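# Stand the loose plate upright in the dish rack

## Task

Pick up the plate lying flat on the counter and set it upright in a free slot of the dish rack, so the rack bears its weight and it stays still on its own after release. The plate already in the rack must still be upright in its slot, neither plate may be pushed down below the rack's rails, and the rack must finish resting on all four feet on the counter. The task fails if the plate ever drops or slides out of the gripper by more than a few millimetres, if the robot is still what holds anything in place at the end, or if anything is knocked or put off the table.

## Robot and tools

ROBOT. A single arm with six revolute joints and a two-finger parallel gripper. The joint order, used everywhere (rows, Joint positions, Joint velocities), is: waist, shoulder, elbow, forearm roll, wrist pitch, wrist roll. The fingers point along the gripper's own +z axis and move apart and together along its y axis. The reported end_effector_position is the spot between the pads when closed, roughly 2 cm short of the fingertips; closing pushes the tips about 10 mm further forward along +z.

FRAME. Results use a scene frame whose origin sits on the table surface straight under the arm base. +z is up; looking along +x, +y points left. Positions are in metres, orientation is a wxyz quaternion, velocities in m/s and rad/s. The base may be slightly tilted versus the table, and the printed hand position can be off, more so when the arm is stretched far.

execute_actions. Argument actions is a list holding at most one item, or nothing. Three uses:
- Empty list {"actions": []}: no command, just returns the present state.
- Motion: {"rows": [...], "steps": N}. rows is 1 to 15 rows; each row is exactly 7 plain numbers for the single arm: six absolute joint target angles in radians (the same values Joint positions shows, not offsets), then the gripper opening. Each row lasts one control step of 1/30 s; if there are fewer rows than steps, the final row repeats. steps is 1 to 15, defaulting to 15.
- Wait: {"steps": N} with no rows, N up to 300; it returns once that many control steps have elapsed since the previous result.
Optional pictures (true/false) controls whether camera images are returned; by default they come with every result. A refused call sends nothing to the robot.

JOINT RANGES (rad, stated): waist -6.283 to 6.283; shoulder -2.059 to 2.094; elbow -3.927 to 0.192; forearm roll -6.283 to 6.283; wrist pitch -1.693 to 3.142; wrist roll -6.283 to 6.283. True ends may differ by up to 0.010 either way. A target more than 0.010 beyond a stated end, and further out than that joint's last reported angle, gets the call refused. A target beyond the real end is clipped there, and the result then reports "joint sent to its limit" (possibly about an earlier action still running). Its absence does not prove there is more room.

OPENING. Last number of a row, an absolute value from -1 (closed) to +1 (fully open, pad gap 0.084 m). grip_measured reports the actual opening on this same scale. To hold something, keep commanding an opening well under grip_measured; the larger the difference, the harder the squeeze (up to about 24 N per pad for items up to ~6 cm wide). Closing fast can hit harder, even forcing the fingers open. Resending the grip_measured value still presses lightly on items up to ~6 cm; wider items may slip.

MOTION LIMITS. Joint targets move at most 3.14 rad/s, take 0.16 s to reach that speed, and all joints are slowed together so they arrive at once. Per step, each target is held within 0.623 rad of the measured angle, and if the targets would put the hand over 70 mm from where it is, all are pulled back proportionally. Between calls the arm keeps heading for the last row sent until it barely moves or a step is HELD; only a new action makes it go further. Fingers still in motion continue.

RESULT LINES. State line: hand pose and velocities. Joint positions / Joint velocities: six joints in order, then pad gap (m, m/s). "joint command not followed": the clearance check altered or blocked targets (mounts and posts count as part of the arm). HELD marks steps where your row was not (fully) sent. MOTOR HOT appears from 65 °C; at 80 °C an OVER-TEMPERATURE FAULT brakes the arm until it cools. Holding loads heats motors, even while idle, and some heat carries into the next scene.

TORQUE FAULT. Load limits (N m): waist 43.5, shoulder 43.5, elbow 26.1, forearm roll 26.1, wrist pitch 17.4, wrist roll 17.4, held weight included. Reaching one stops the arm, backs that joint off slightly, pauses 10 s and drops the remainder of the call.

zoom_image. Arguments: camera (cam_head_left, cam_head_right, cam_low, cam_wrist) and region [x0, y0, x1, y1] in pixels of that camera's latest image, origin top-left, no larger than 504 by 504. Returns an enlarged view. All four cameras give 896x504 images.

finished_scene. Argument scene: the number of the current scene. The result states whether the goal was met; it must still hold at that moment. Replying without any tool call ends everything.

CAUTIONS. Avoid dropping or letting the plate slide in the fingers, slamming or hard pushes into the rack, counter or other plate, tipping or lifting the rack, and anything leaving the table. A loose object may occasionally get a brief external nudge. Release the plate only once the rack supports it, then move away so nothing relies on the gripper. Smooth, low-effort, quick motion is preferred, and any arm stop is penalised.

Each tool is called after "Request:" by a JSON object that holds its "op" and its "data".

## Session

Request:
{"op": "execute_actions", "data": {"actions": []}}

Scene clock: 0.00 s of 4942.00 s.
end_effector_position=(+0.0425, +0.3167, +0.2662) grip_measured=-1.00 end_effector_quat_wxyz=(-0.150, +0.748, -0.408, +0.502) end_effector_velocity=(+0.000, -0.001, -0.000) end_effector_angular_velocity=(-0.001, -0.001, +0.001)
Joint positions: [ 2.083 -0.106 -0.685 -0.767  1.766 -2.639  0.   ]
Joint velocities: [ 0.     0.     0.002 -0.    -0.     0.    -0.   ]

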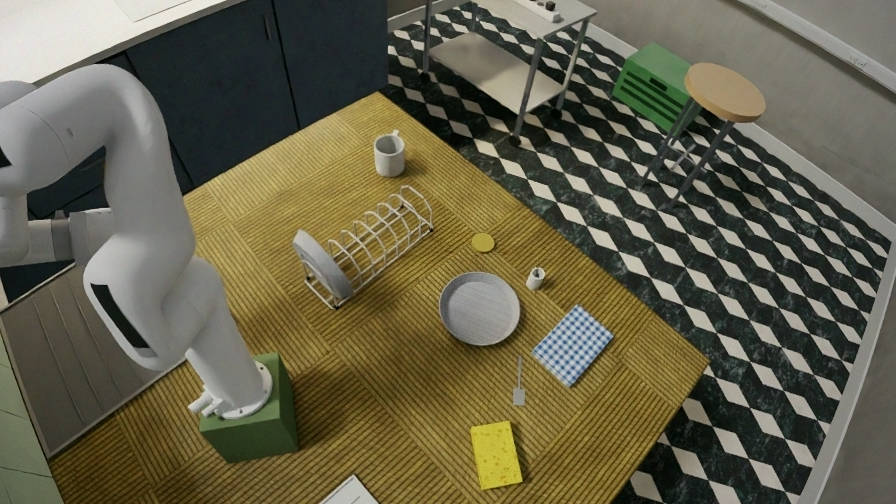

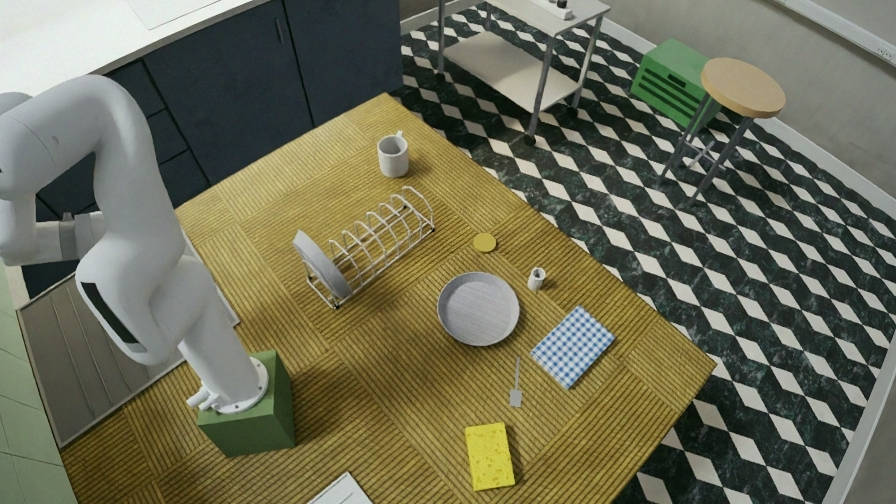

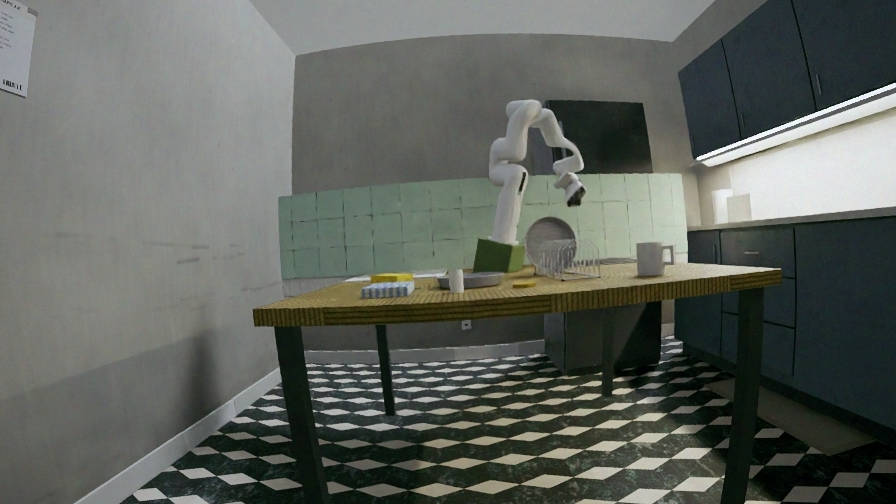

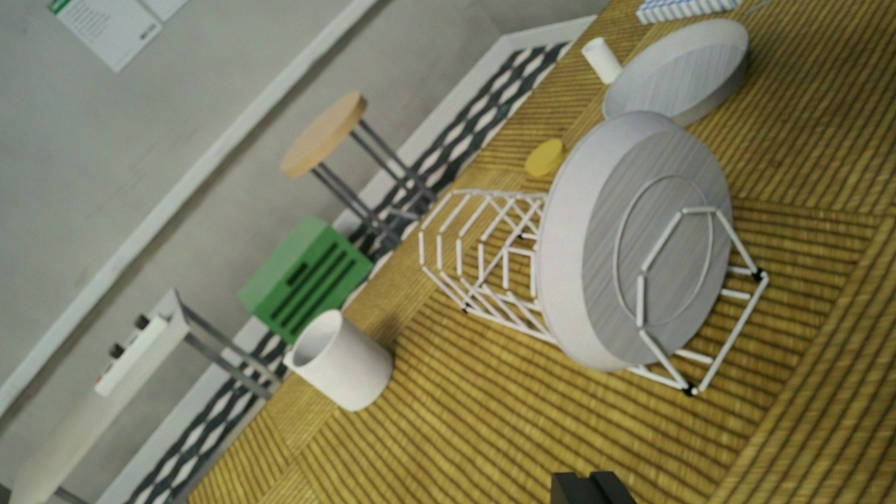

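Request:
{"op": "execute_actions", "data": {"actions": [{"rows":[[2.0,-0.1,-1.3,-0.5,1.6,-2,1]],"steps":15}], "pictures": false}}

Request:
{"op": "execute_actions", "data": {"actions": [{"rows":[[0,-0.1,-1.3,0,1.4,0,1]],"steps":15}], "pictures": false}}

Request:
{"op": "execute_actions", "data": {"actions": [{"steps":90}]}}

Scene clock: 9.60 s of 4942.00 s.
end_effector_position=(-0.0690, +0.4627, +0.3595) grip_measured=+1.00 end_effector_quat_wxyz=(+0.150, -0.538, +0.811, -0.175) end_effector_velocity=(-0.158, +0.291, +0.309) end_effector_angular_velocity=(+1.288, +0.921, -1.415)
Joint positions: [ 2.007 -0.101 -1.249 -0.523  1.614 -2.056  0.084]
Joint velocities: [-0.144 -0.009 -1.081  0.446 -0.283  1.062  0.   ]
Steps of this call (steps 1 to 90: nothing new was sent; then 6.10 s passed at rest; steps 91 to 105: all 15 steps of this action). Readings (joint positions):
91: [2.083 -0.106 -0.685 -0.767 1.766 -2.639]
92: [2.083 -0.106 -0.689 -0.764 1.764 -2.632]
94: [2.074 -0.103 -0.744 -0.736 1.748 -2.567]
98: [2.048 -0.103 -0.947 -0.654 1.695 -2.370]
105: the state above

Scene clock: 10.10 s of 4942.00 s.
end_effector_position=(+0.0955, +0.4922, +0.3213) grip_measured=+1.00 end_effector_quat_wxyz=(+0.027, +0.104, +0.983, -0.150) end_effector_velocity=(+0.478, -0.043, -0.051) end_effector_angular_velocity=(+0.032, -0.356, -2.665)
Joint positions: [ 1.375 -0.099 -1.294 -0.154  1.462 -1.374  0.084]
Joint velocities: [-1.317 -0.004 -0.015  0.37  -0.148  1.308  0.   ]
Steps of this call (steps 1 to 15: all 15 steps of this action). Readings (joint positions):
1: [2.003 -0.102 -1.280 -0.511 1.606 -2.027]
2: [1.996 -0.104 -1.296 -0.498 1.599 -2.002]
4: [1.935 -0.104 -1.298 -0.438 1.573 -1.922]
8: [1.702 -0.099 -1.291 -0.282 1.513 -1.699]
15: the state above

Scene clock: 13.10 s of 4942.00 s.
end_effector_position=(+0.4839, +0.1276, +0.3601) grip_measured=+1.00 end_effector_quat_wxyz=(+0.110, +0.989, +0.069, -0.073) end_effector_velocity=(-0.000, -0.000, -0.000) end_effector_angular_velocity=(-0.001, +0.002, +0.000)
Joint positions: [ 0.    -0.1   -1.3    0.     1.4    0.     0.084]
Joint velocities: [-0.     0.     0.001 -0.001  0.001 -0.     0.   ]
Steps of this call (steps 1 to 60: the robot went on to your last target; steps 61 to 90: nothing new was sent). Readings (joint positions):
1: [1.331 -0.099 -1.295 -0.142 1.457 -1.330]
2: [1.288 -0.099 -1.295 -0.131 1.453 -1.287]
4: [1.203 -0.099 -1.296 -0.112 1.445 -1.202]
8: [1.036 -0.099 -1.297 -0.083 1.433 -1.036]
90: the state above
The arm was judged still, so your last target was given up. Only a new action makes it travel on or press farther. Fingers that are still opening or closing keep moving.

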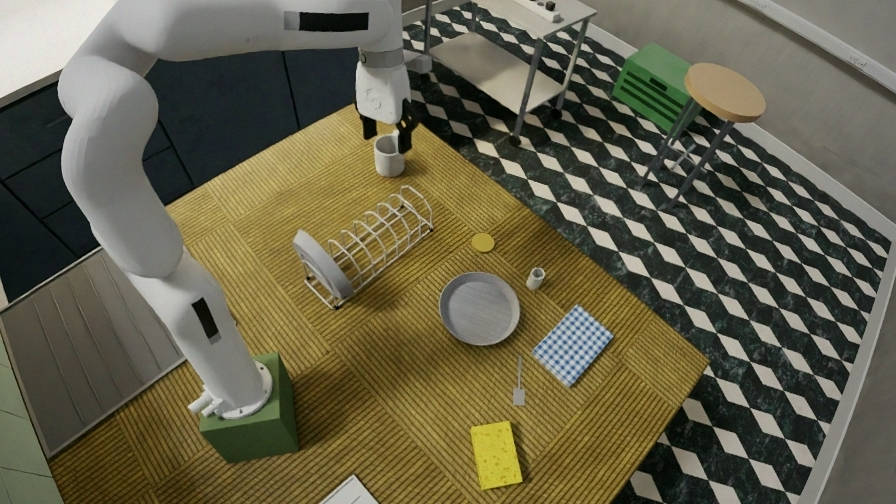

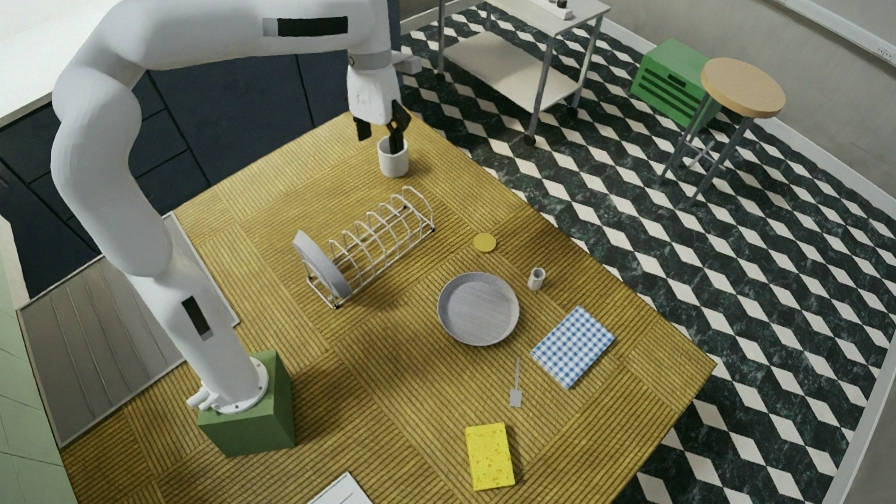

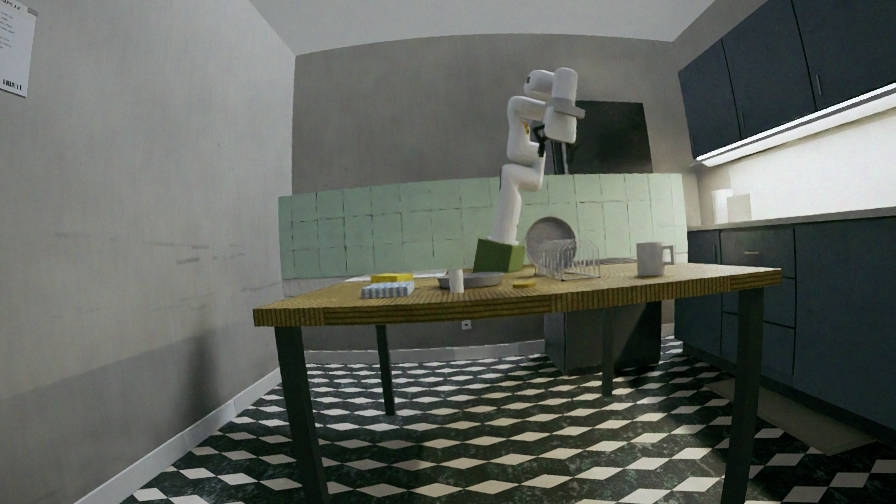

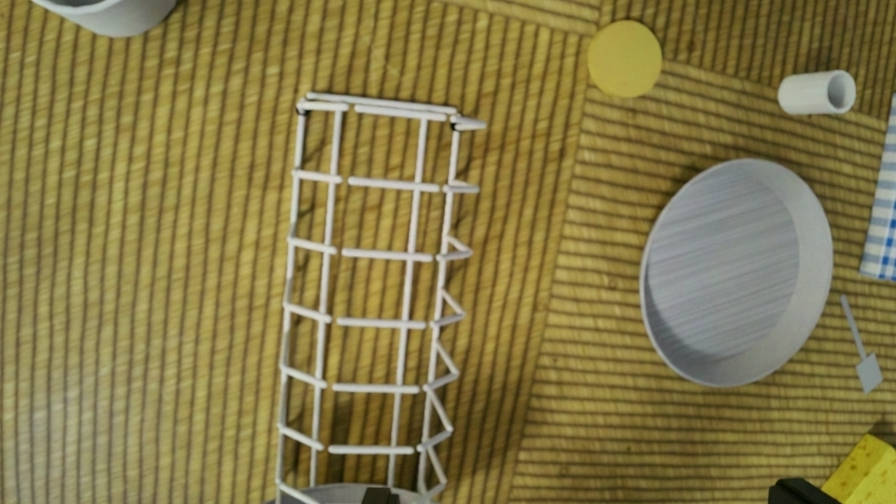

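Request:
{"op": "zoom_image", "data": {"camera": "cam_low", "region": [420,200,620,310]}}

Request:
{"op": "zoom_image", "data": {"camera": "cam_head_left", "region": [280,170,540,350]}}

Region (420, 200, 620, 310) of cam_low's 896x504 image, scaled by 2.520, with more detail than that image has; it fills the top 277 rows of this view, and the rest is white.

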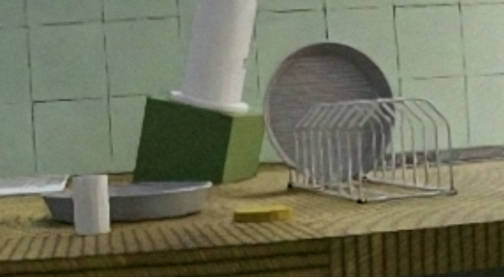

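Region (280, 170, 540, 350) of cam_head_left's 896x504 image, scaled by 1.938, with more detail than that image has; it fills the top 349 rows of this view, and the rest is white.

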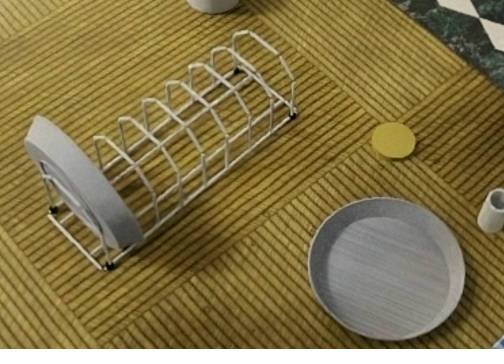

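Request:
{"op": "execute_actions", "data": {"actions": [{"rows":[[-0.325,0.0,-0.7,0,0.2,-1.056,0]],"steps":15}], "pictures": false}}

Request:
{"op": "execute_actions", "data": {"actions": [{"steps":20}], "pictures": false}}

Request:
{"op": "execute_actions", "data": {"actions": [{"rows":[[-0.325,0.39,-0.334,0,-0.609,-1.056,0]],"steps":15}], "pictures": false}}

Request:
{"op": "execute_actions", "data": {"actions": [{"steps":30}]}}

Scene clock: 40.73 s of 4942.00 s.
end_effector_position=(+0.4918, -0.0205, +0.2228) grip_measured=-0.01 end_effector_quat_wxyz=(+0.125, +0.946, +0.299, -0.015) end_effector_velocity=(+0.188, -0.337, -0.147) end_effector_angular_velocity=(-0.341, -1.122, +2.266)
Joint positions: [-0.245 -0.023 -0.847 -0.     0.693 -0.696  0.044]
Joint velocities: [-0.573  0.177  1.054 -0.001 -2.889 -2.499 -0.   ]
Steps of this call (steps 1 to 90: nothing new was sent; then 24.13 s passed at rest; steps 91 to 105: all 15 steps of this action). Readings (joint positions):
91: [-0.000 -0.100 -1.300 0.000 1.400 -0.000]
92: [-0.003 -0.100 -1.295 0.000 1.392 -0.007]
94: [-0.031 -0.096 -1.247 0.000 1.330 -0.068]
98: [-0.111 -0.065 -1.093 0.000 1.165 -0.235]
105: the state above

Scene clock: 41.40 s of 4942.00 s.
end_effector_position=(+0.5289, -0.0659, +0.2270) grip_measured=-0.01 end_effector_quat_wxyz=(+0.217, +0.867, +0.437, +0.096) end_effector_velocity=(-0.001, -0.001, -0.001) end_effector_angular_velocity=(+0.000, +0.001, -0.002)
Joint positions: [-0.325 -0.    -0.7   -0.     0.2   -1.056  0.044]
Joint velocities: [-0.002  0.001  0.002  0.001 -0.002 -0.001  0.   ]
Steps of this call (steps 1 to 20: the robot went on to your last target). Readings (joint positions):
1: [-0.264 -0.018 -0.812 -0.000 0.594 -0.778]
2: [-0.281 -0.012 -0.781 0.000 0.493 -0.853]
4: [-0.307 -0.005 -0.733 0.000 0.325 -0.971]
8: [-0.324 -0.001 -0.702 0.000 0.206 -1.052]
20: the state above

Scene clock: 41.90 s of 4942.00 s.
end_effector_position=(+0.4110, -0.0834, +0.0797) grip_measured=-0.01 end_effector_quat_wxyz=(+0.226, +0.863, +0.438, +0.109) end_effector_velocity=(-0.294, +0.010, -0.158) end_effector_angular_velocity=(-0.015, -0.083, +0.021)
Joint positions: [-0.325  0.36  -0.361  0.    -0.532 -1.056  0.044]
Joint velocities: [-0.001  0.672  0.664  0.    -1.422 -0.     0.   ]
Steps of this call (steps 1 to 15: all 15 steps of this action). Readings (joint positions):
1: [-0.325 -0.000 -0.700 -0.000 0.200 -1.056]
2: [-0.325 0.003 -0.698 -0.000 0.192 -1.056]
4: [-0.325 0.036 -0.671 -0.000 0.128 -1.056]
8: [-0.325 0.150 -0.558 -0.000 -0.065 -1.056]
15: the state above

Scene clock: 42.90 s of 4942.00 s.
end_effector_position=(+0.4019, -0.0827, +0.0760) grip_measured=-0.01 end_effector_quat_wxyz=(+0.231, +0.861, +0.438, +0.117) end_effector_velocity=(-0.000, +0.000, -0.000) end_effector_angular_velocity=(-0.000, +0.001, +0.001)
Joint positions: [-0.325  0.39  -0.334 -0.    -0.609 -1.056  0.044]
Joint velocities: [-0.     0.    -0.    -0.001  0.001 -0.001 -0.   ]
Steps of this call (steps 1 to 30: the robot went on to your last target). Readings (joint positions):
1: [-0.325 0.378 -0.343 0.000 -0.571 -1.056]
2: [-0.325 0.388 -0.333 0.000 -0.591 -1.056]
4: [-0.325 0.390 -0.333 0.000 -0.605 -1.056]
8: [-0.325 0.388 -0.338 -0.000 -0.609 -1.056]
30: the state above
The arm was judged still, so your last target was given up. Only a new action makes it travel on or press farther. Fingers that are still opening or closing keep moving.

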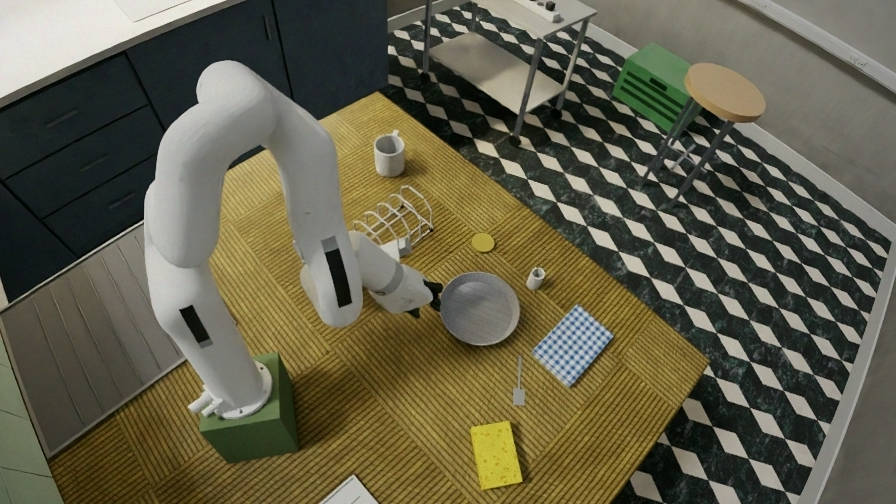

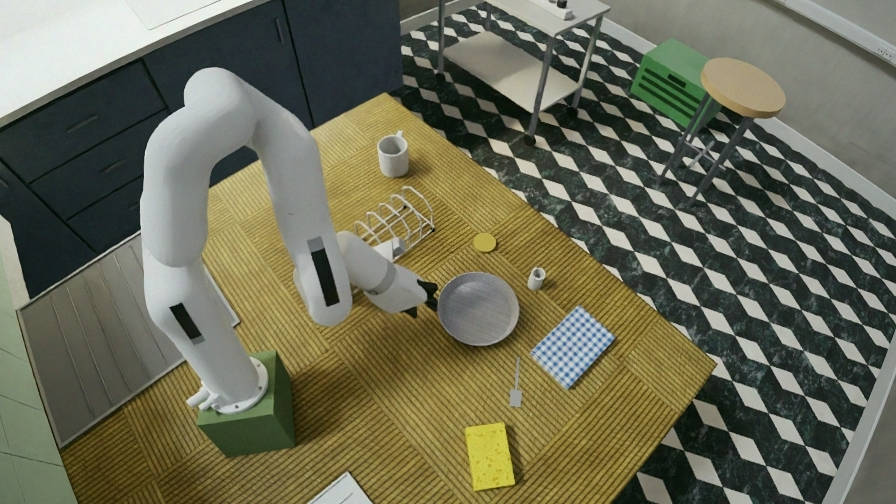

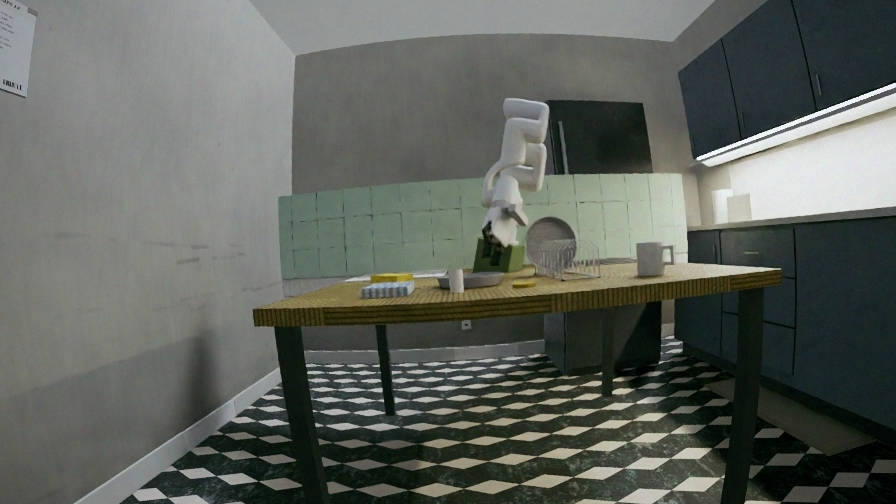

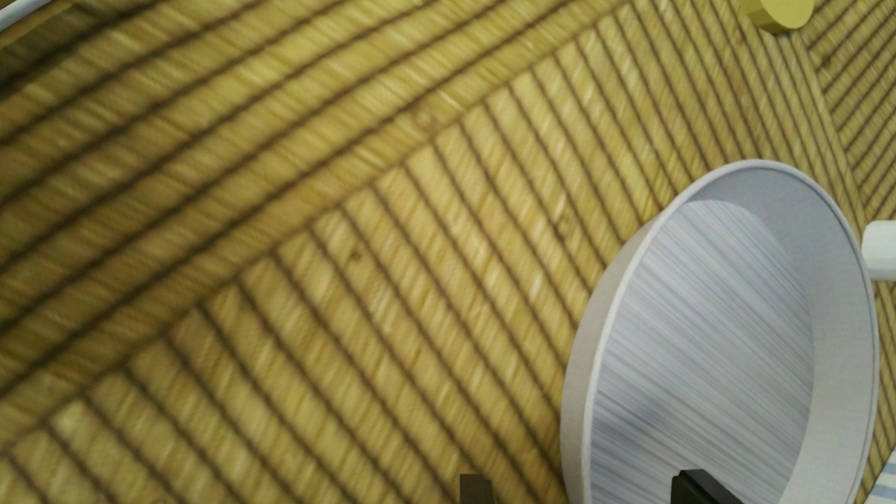

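Request:
{"op": "execute_actions", "data": {"actions": [{"rows":[[-0.325,0.45,-0.372,0,-0.63,-1.056,0],[-0.325,0.45,-0.372,0,-0.63,-1.056,0],[-0.325,0.45,-0.372,0,-0.63,-1.056,0],[-0.325,0.52,-0.42,0,-0.652,-1.056,0],[-0.325,0.52,-0.42,0,-0.652,-1.056,0],[-0.325,0.52,-0.42,0,-0.652,-1.056,0],[-0.325,0.58,-0.465,0,-0.667,-1.056,0],[-0.325,0.58,-0.465,0,-0.667,-1.056,0],[-0.325,0.58,-0.465,0,-0.667,-1.056,0],[-0.325,0.63,-0.508,0,-0.675,-1.056,0]],"steps":15}], "pictures": false}}

Request:
{"op": "execute_actions", "data": {"actions": [{"steps":12}]}}

Request:
{"op": "zoom_image", "data": {"camera": "cam_low", "region": [430,220,550,300]}}

Request:
{"op": "zoom_image", "data": {"camera": "cam_head_left", "region": [380,250,530,360]}}

Scene clock: 46.43 s of 4942.00 s.
end_effector_position=(+0.4284, -0.1000, +0.0305) grip_measured=-0.01 end_effector_quat_wxyz=(+0.234, +0.860, +0.437, +0.121) end_effector_velocity=(+0.016, -0.002, -0.003) end_effector_angular_velocity=(-0.003, -0.023, +0.010)
Joint positions: [-0.326  0.625 -0.509  0.001 -0.679 -1.056  0.043]
Joint velocities: [ 0.001  0.031 -0.048 -0.002 -0.007 -0.    -0.   ]
Steps of this call (steps 1 to 90: nothing new was sent; then 0.03 s passed at rest; steps 91 to 105: all 15 steps of this action). Readings (joint positions):
91: [-0.325 0.390 -0.334 0.000 -0.609 -1.056]
92: [-0.325 0.395 -0.337 0.000 -0.612 -1.056]
94: [-0.325 0.432 -0.362 -0.000 -0.624 -1.056]
98: [-0.325 0.522 -0.421 -0.000 -0.652 -1.056]
105: the state above

Scene clock: 46.83 s of 4942.00 s.
end_effector_position=(+0.4279, -0.0998, +0.0297) grip_measured=-0.02 end_effector_quat_wxyz=(+0.234, +0.860, +0.437, +0.120) end_effector_velocity=(-0.001, +0.001, -0.001) end_effector_angular_velocity=(+0.001, +0.002, +0.003)
Joint positions: [-0.326  0.627 -0.51   0.001 -0.678 -1.056  0.043]
Joint velocities: [ 0.001  0.004  0.001 -0.001 -0.004 -0.    -0.   ]
Steps of this call (steps 1 to 12: the robot went on to your last target). Readings (joint positions):
1: [-0.326 0.626 -0.510 0.001 -0.679 -1.056]
2: [-0.326 0.626 -0.510 0.001 -0.679 -1.056]
4: [-0.326 0.626 -0.510 0.001 -0.678 -1.056]
8: [-0.326 0.626 -0.510 0.001 -0.678 -1.056]
12: the state above

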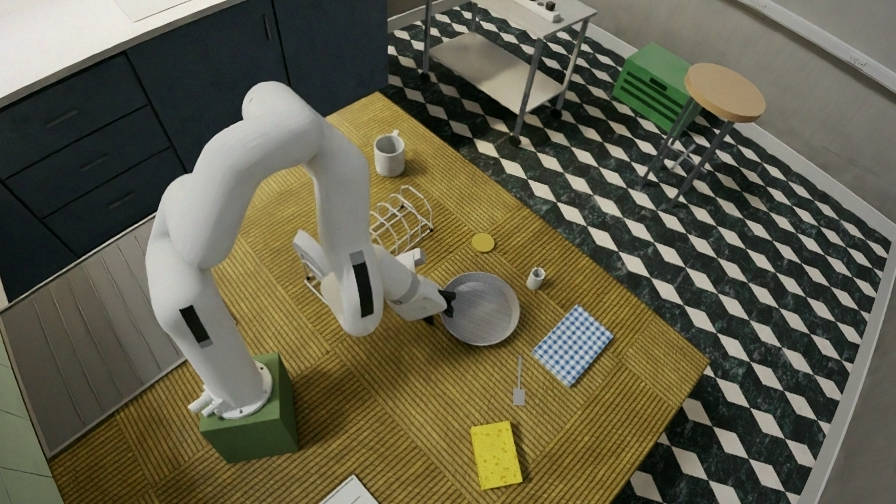

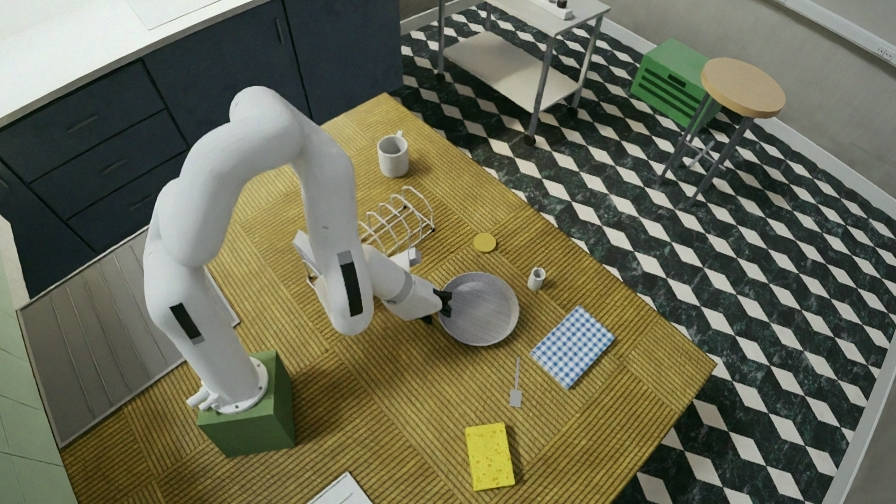

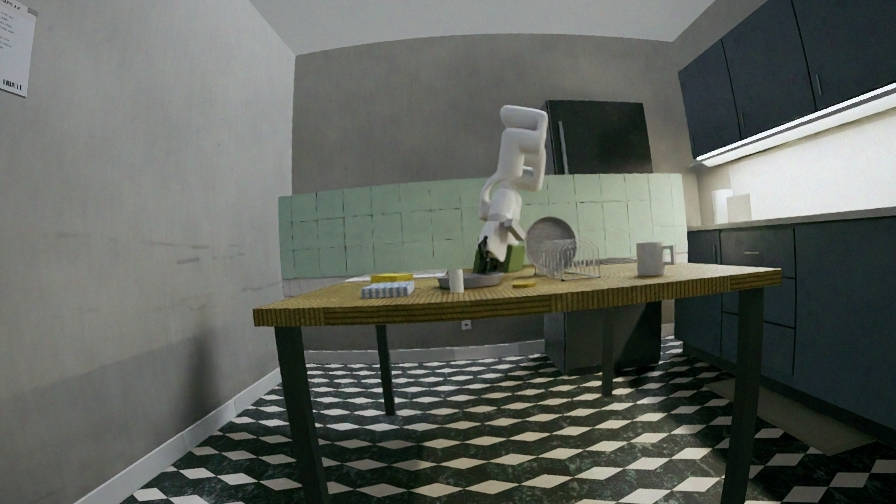

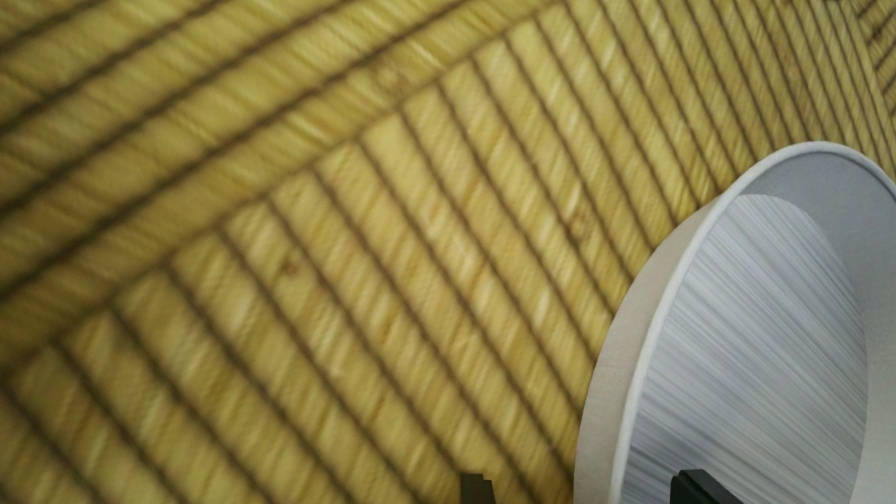

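Region (430, 220, 550, 300) of cam_low's 896x504 image, scaled by 4.200, with more detail than that image has.

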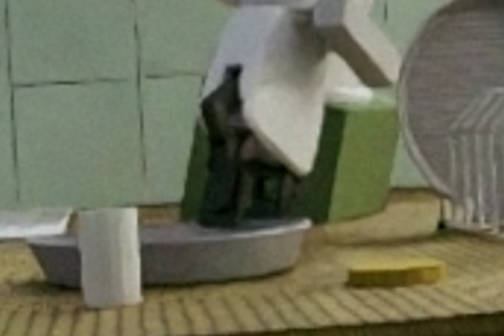

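Region (380, 250, 530, 360) of cam_head_left's 896x504 image, scaled by 3.360, with more detail than that image has; it fills the top 370 rows of this view, and the rest is white.

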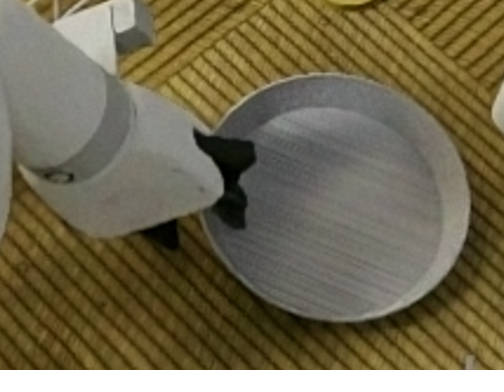

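Request:
{"op": "execute_actions", "data": {"actions": [{"rows":[[-0.325,0.627,-0.515,0,-0.665,-1.056,-0.15],[-0.325,0.627,-0.515,0,-0.665,-1.056,-0.25],[-0.325,0.627,-0.515,0,-0.665,-1.056,-0.35],[-0.325,0.63,-0.52,0,-0.663,-1.056,-0.45],[-0.325,0.635,-0.525,0,-0.663,-1.056,-0.5],[-0.325,0.64,-0.53,0,-0.663,-1.056,-0.55],[-0.325,0.644,-0.535,0,-0.662,-1.056,-0.6]],"steps":15}]}}

Request:
{"op": "execute_actions", "data": {"actions": [{"rows":[[-0.325,0.644,-0.535,0,-0.662,-1.056,-0.65],[-0.325,0.644,-0.535,0,-0.662,-1.056,-0.7],[-0.325,0.644,-0.535,0,-0.662,-1.056,-0.75],[-0.325,0.644,-0.535,0,-0.662,-1.056,-0.8],[-0.325,0.644,-0.535,0,-0.662,-1.056,-0.85],[-0.325,0.644,-0.535,0,-0.662,-1.056,-0.9],[-0.325,0.644,-0.535,0,-0.662,-1.056,-0.95],[-0.325,0.644,-0.535,0,-0.662,-1.056,-1]],"steps":15}]}}

Request:
{"op": "zoom_image", "data": {"camera": "cam_low", "region": [430,220,550,300]}}

Scene clock: 50.90 s of 4942.00 s.
end_effector_position=(+0.4319, -0.1012, +0.0244) grip_measured=-0.63 end_effector_quat_wxyz=(+0.231, +0.861, +0.438, +0.117) end_effector_velocity=(-0.000, -0.000, -0.000) end_effector_angular_velocity=(+0.001, +0.003, -0.001)
Joint positions: [-0.325  0.644 -0.534 -0.    -0.663 -1.056  0.017]
Joint velocities: [-0.001 -0.001 -0.    -0.001  0.004  0.     0.   ]
Steps of this call (steps 1 to 15: the robot went on to your last target; steps 16 to 100: nothing new was sent; then 0.23 s passed at rest; steps 101 to 115: all 15 steps of this action). Readings (joint positions):
101: [-0.325 0.629 -0.508 -0.000 -0.683 -1.056]
102: [-0.324 0.628 -0.507 -0.001 -0.680 -1.056]
104: [-0.323 0.629 -0.509 -0.003 -0.671 -1.056]
108: [-0.323 0.640 -0.526 -0.001 -0.664 -1.056]
115: the state above

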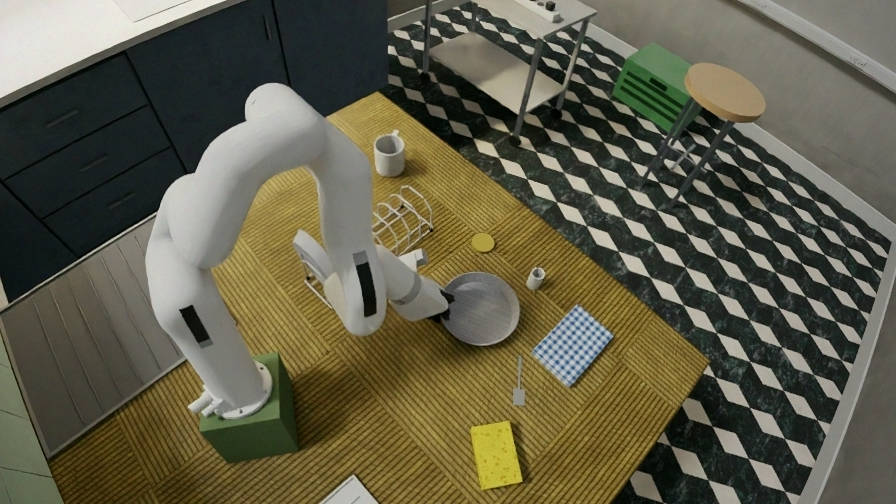

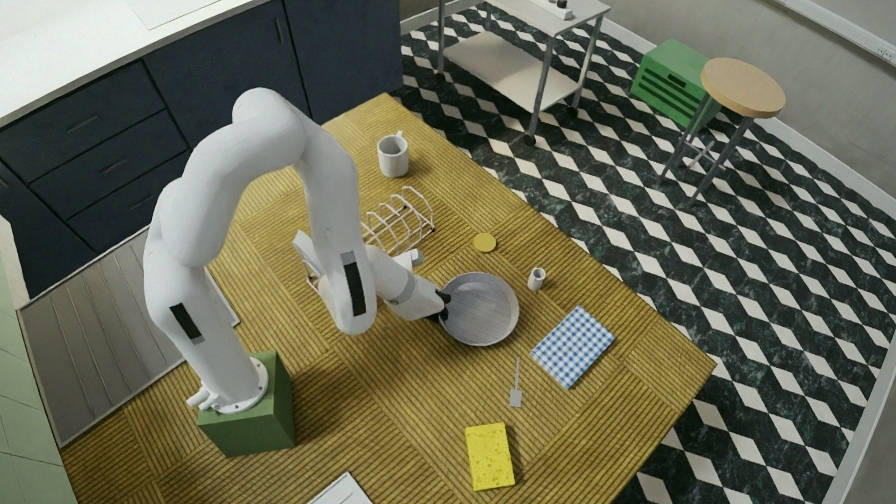

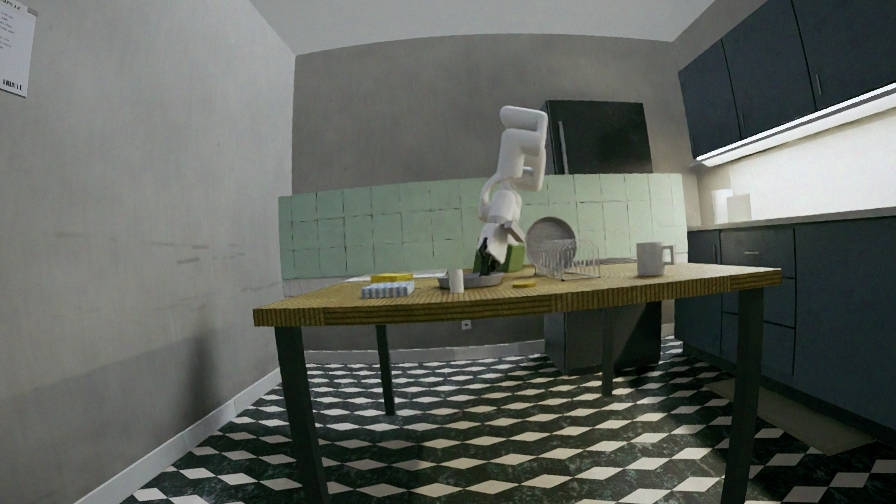

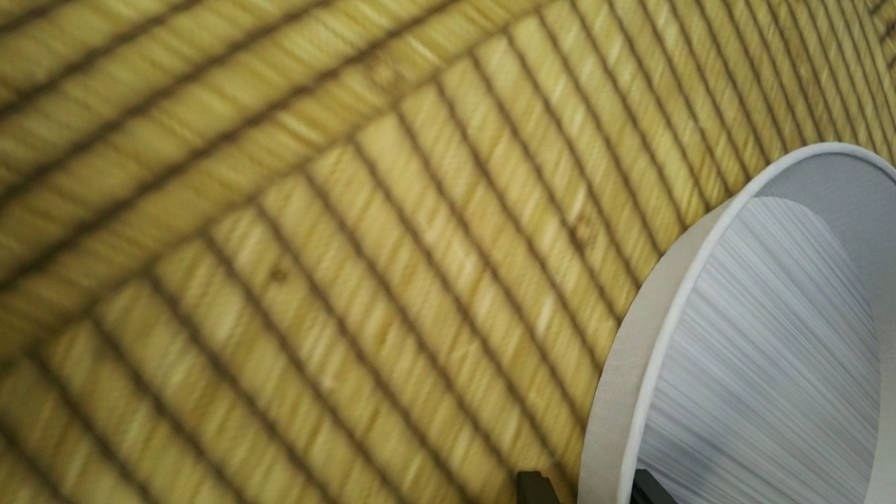

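Scene clock: 51.40 s of 4942.00 s.
end_effector_position=(+0.4303, -0.1013, +0.0230) grip_measured=-0.94 end_effector_quat_wxyz=(+0.230, +0.862, +0.438, +0.115) end_effector_velocity=(+0.000, -0.001, +0.002) end_effector_angular_velocity=(-0.001, -0.005, -0.005)
Joint positions: [-0.325  0.646 -0.534 -0.    -0.66  -1.056  0.003]
Joint velocities: [-0.003 -0.005  0.003  0.002 -0.001  0.001 -0.   ]
Steps of this call (steps 1 to 15: all 15 steps of this action). Readings (joint positions):
1: [-0.325 0.644 -0.534 -0.000 -0.663 -1.056]
2: [-0.324 0.645 -0.535 -0.001 -0.662 -1.056]
4: [-0.324 0.646 -0.535 -0.001 -0.660 -1.056]
8: [-0.324 0.647 -0.535 -0.000 -0.659 -1.056]
15: the state above

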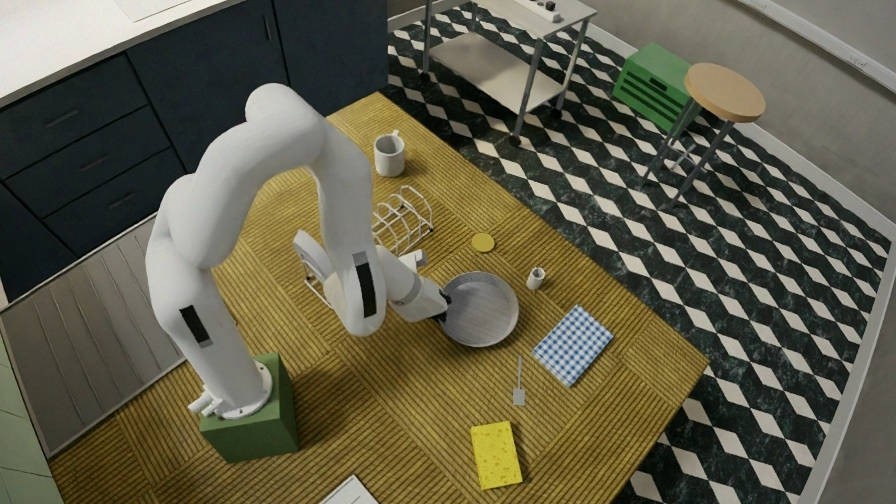

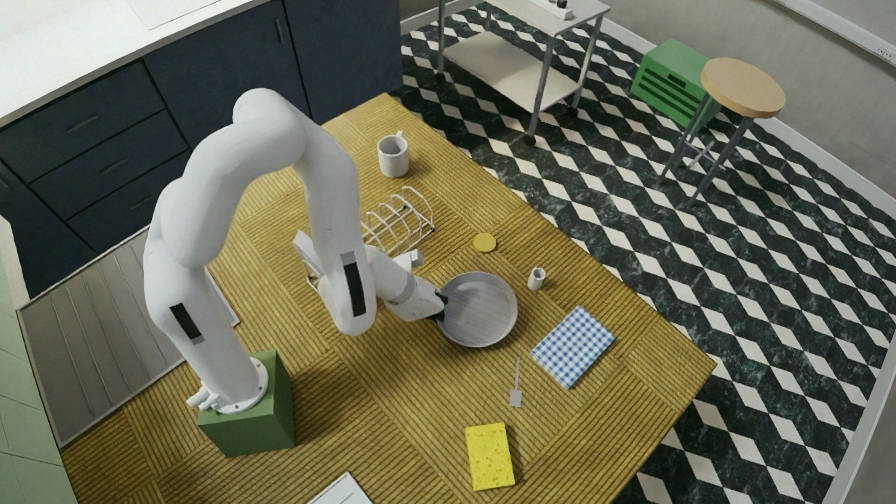

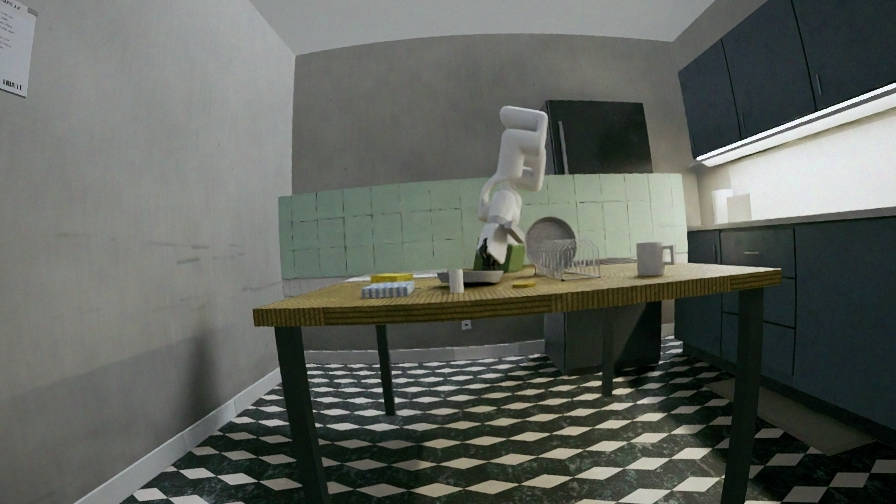

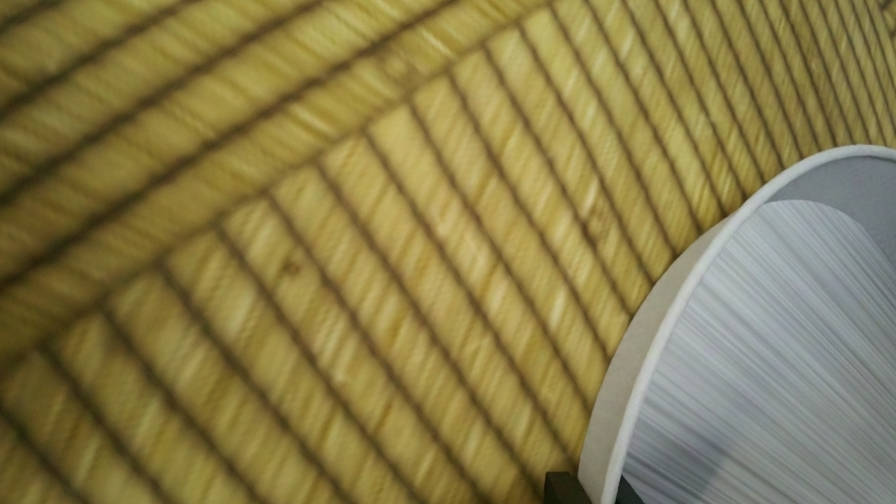

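Region (430, 220, 550, 300) of cam_low's 896x504 image, scaled by 4.200, with more detail than that image has.

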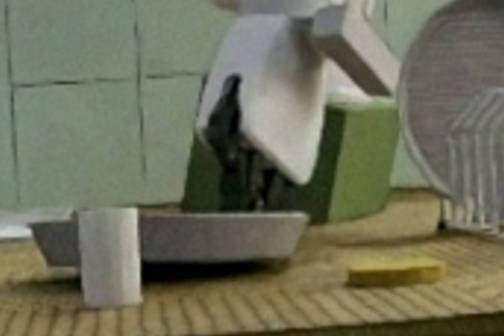

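Request:
{"op": "execute_actions", "data": {"actions": [{"rows":[[-0.325,0.635,-0.53,0,-0.659,-1.056,-1],[-0.325,0.62,-0.523,0,-0.652,-1.056,-1],[-0.325,0.6,-0.515,0,-0.64,-1.056,-1],[-0.325,0.58,-0.51,0,-0.625,-1.056,-1],[-0.325,0.56,-0.505,0,-0.61,-1.056,-1],[-0.325,0.535,-0.5,0,-0.59,-1.056,-1],[-0.325,0.51,-0.5,0,-0.563,-1.056,-1],[-0.325,0.48,-0.5,0,-0.53,-1.056,-1],[-0.325,0.45,-0.5,0,-0.5,-1.056,-1],[-0.325,0.42,-0.5,0,-0.47,-1.056,-1],[-0.325,0.39,-0.5,0,-0.44,-1.056,-1],[-0.325,0.36,-0.5,0,-0.41,-1.056,-1],[-0.325,0.34,-0.5,0,-0.39,-1.056,-1],[-0.325,0.32,-0.5,0,-0.37,-1.056,-1],[-0.325,0.31,-0.5,0,-0.36,-1.056,-1]]}], "pictures": false}}

Request:
{"op": "execute_actions", "data": {"actions": [{"rows":[[-0.325,0.29,-0.54,0,-0.29,-1.08,-1],[-0.325,0.27,-0.59,0,-0.21,-1.1,-1],[-0.325,0.25,-0.64,0,-0.13,-1.12,-1],[-0.325,0.23,-0.69,0,-0.05,-1.14,-1],[-0.325,0.21,-0.74,0,0.03,-1.16,-1],[-0.325,0.19,-0.79,0,0.11,-1.18,-1],[-0.325,0.17,-0.84,0,0.19,-1.2,-1],[-0.325,0.15,-0.89,0,0.27,-1.22,-1],[-0.325,0.13,-0.94,0,0.35,-1.24,-1],[-0.325,0.11,-0.99,0,0.43,-1.26,-1],[-0.325,0.09,-1.04,0,0.51,-1.28,-1],[-0.325,0.07,-1.09,0,0.59,-1.3,-1],[-0.325,0.05,-1.14,0,0.67,-1.32,-1],[-0.325,0.04,-1.19,0,0.75,-1.34,-1],[-0.325,0.04,-1.24,0,0.83,-1.36,-1]]}]}}

Scene clock: 64.27 s of 4942.00 s.
end_effector_position=(+0.4633, -0.0890, +0.0934) grip_measured=-0.94 end_effector_quat_wxyz=(+0.232, +0.861, +0.438, +0.117) end_effector_velocity=(+0.100, +0.036, +0.205) end_effector_angular_velocity=(-0.008, -0.041, +0.012)
Joint positions: [-0.325  0.359 -0.502 -0.    -0.411 -1.056  0.003]
Joint velocities: [ 0.    -0.758 -0.014  0.     0.729 -0.001 -0.   ]
Steps of this call (steps 1 to 15: the robot went on to your last target; steps 16 to 100: nothing new was sent; then 9.03 s passed at rest; steps 101 to 115: all 15 steps of this action). Readings (joint positions):
101: [-0.325 0.644 -0.535 -0.000 -0.662 -1.056]
102: [-0.325 0.642 -0.534 0.000 -0.661 -1.056]
104: [-0.325 0.625 -0.524 -0.000 -0.652 -1.056]
108: [-0.325 0.550 -0.504 -0.000 -0.599 -1.056]
115: the state above

Scene clock: 64.77 s of 4942.00 s.
end_effector_position=(+0.5815, -0.0720, +0.2395) grip_measured=-0.94 end_effector_quat_wxyz=(+0.213, +0.828, +0.515, +0.060) end_effector_velocity=(+0.163, +0.081, +0.422) end_effector_angular_velocity=(-0.098, +0.356, +0.333)
Joint positions: [-0.325  0.129 -0.946  0.     0.356 -1.241  0.003]
Joint velocities: [-0.    -0.41  -1.088  0.001  1.738 -0.436 -0.   ]
Steps of this call (steps 1 to 15: all 15 steps of this action). Readings (joint positions):
1: [-0.325 0.336 -0.502 -0.000 -0.389 -1.056]
2: [-0.325 0.318 -0.505 0.000 -0.364 -1.058]
4: [-0.325 0.292 -0.535 0.000 -0.279 -1.078]
8: [-0.325 0.232 -0.690 -0.000 -0.052 -1.138]
15: the state above

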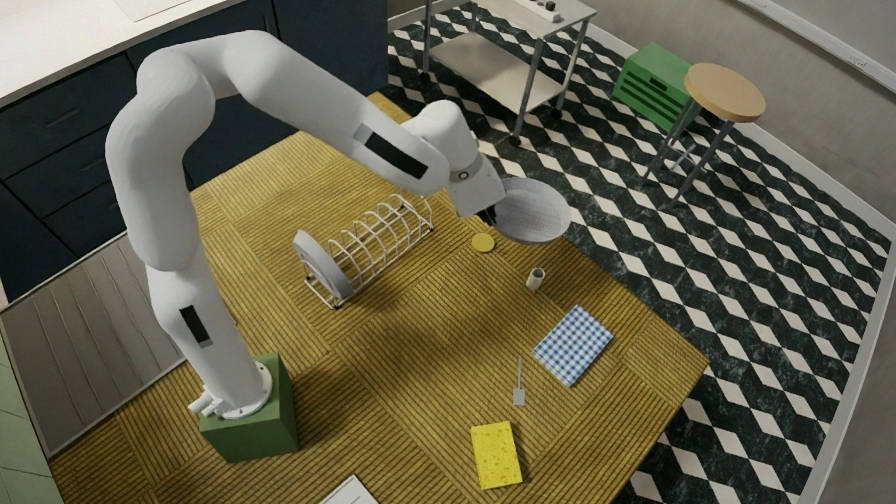

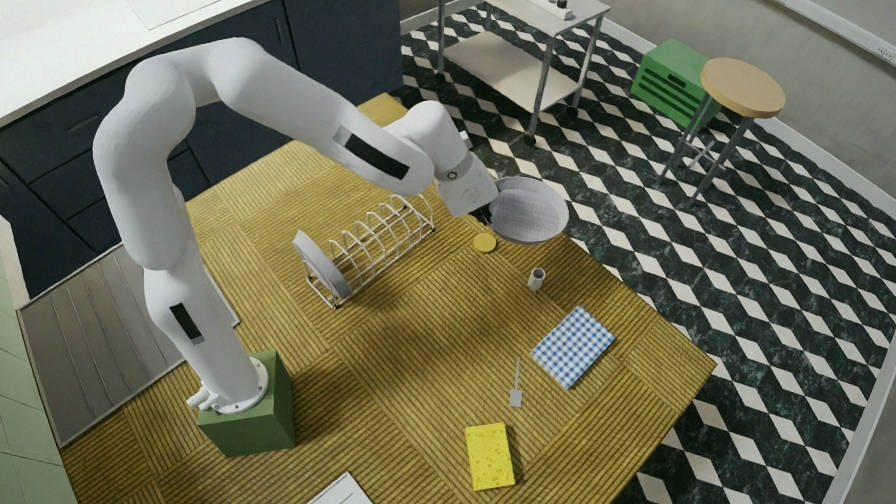

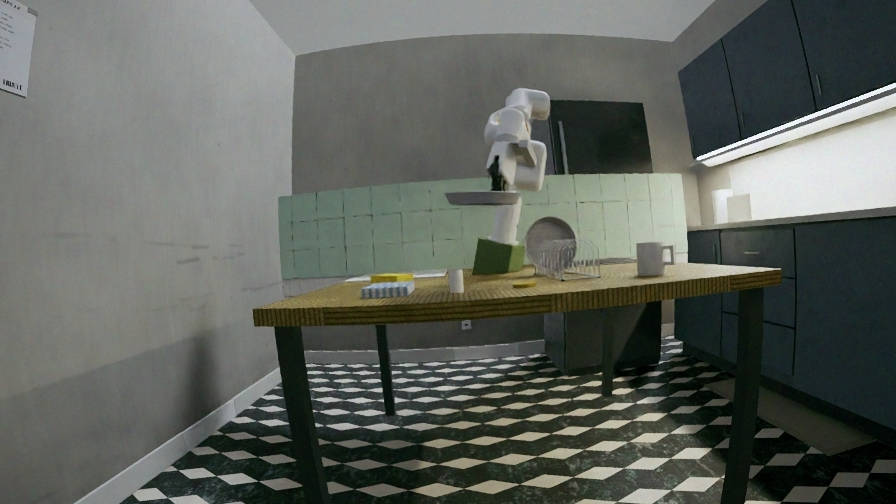

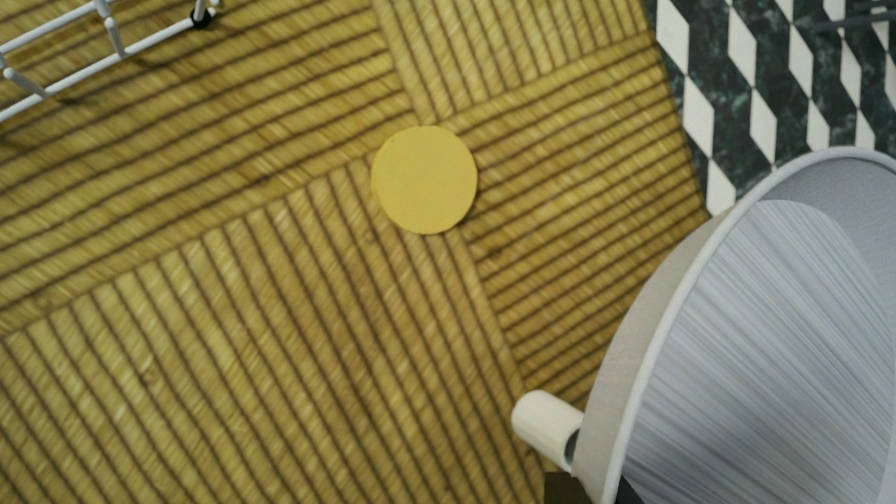

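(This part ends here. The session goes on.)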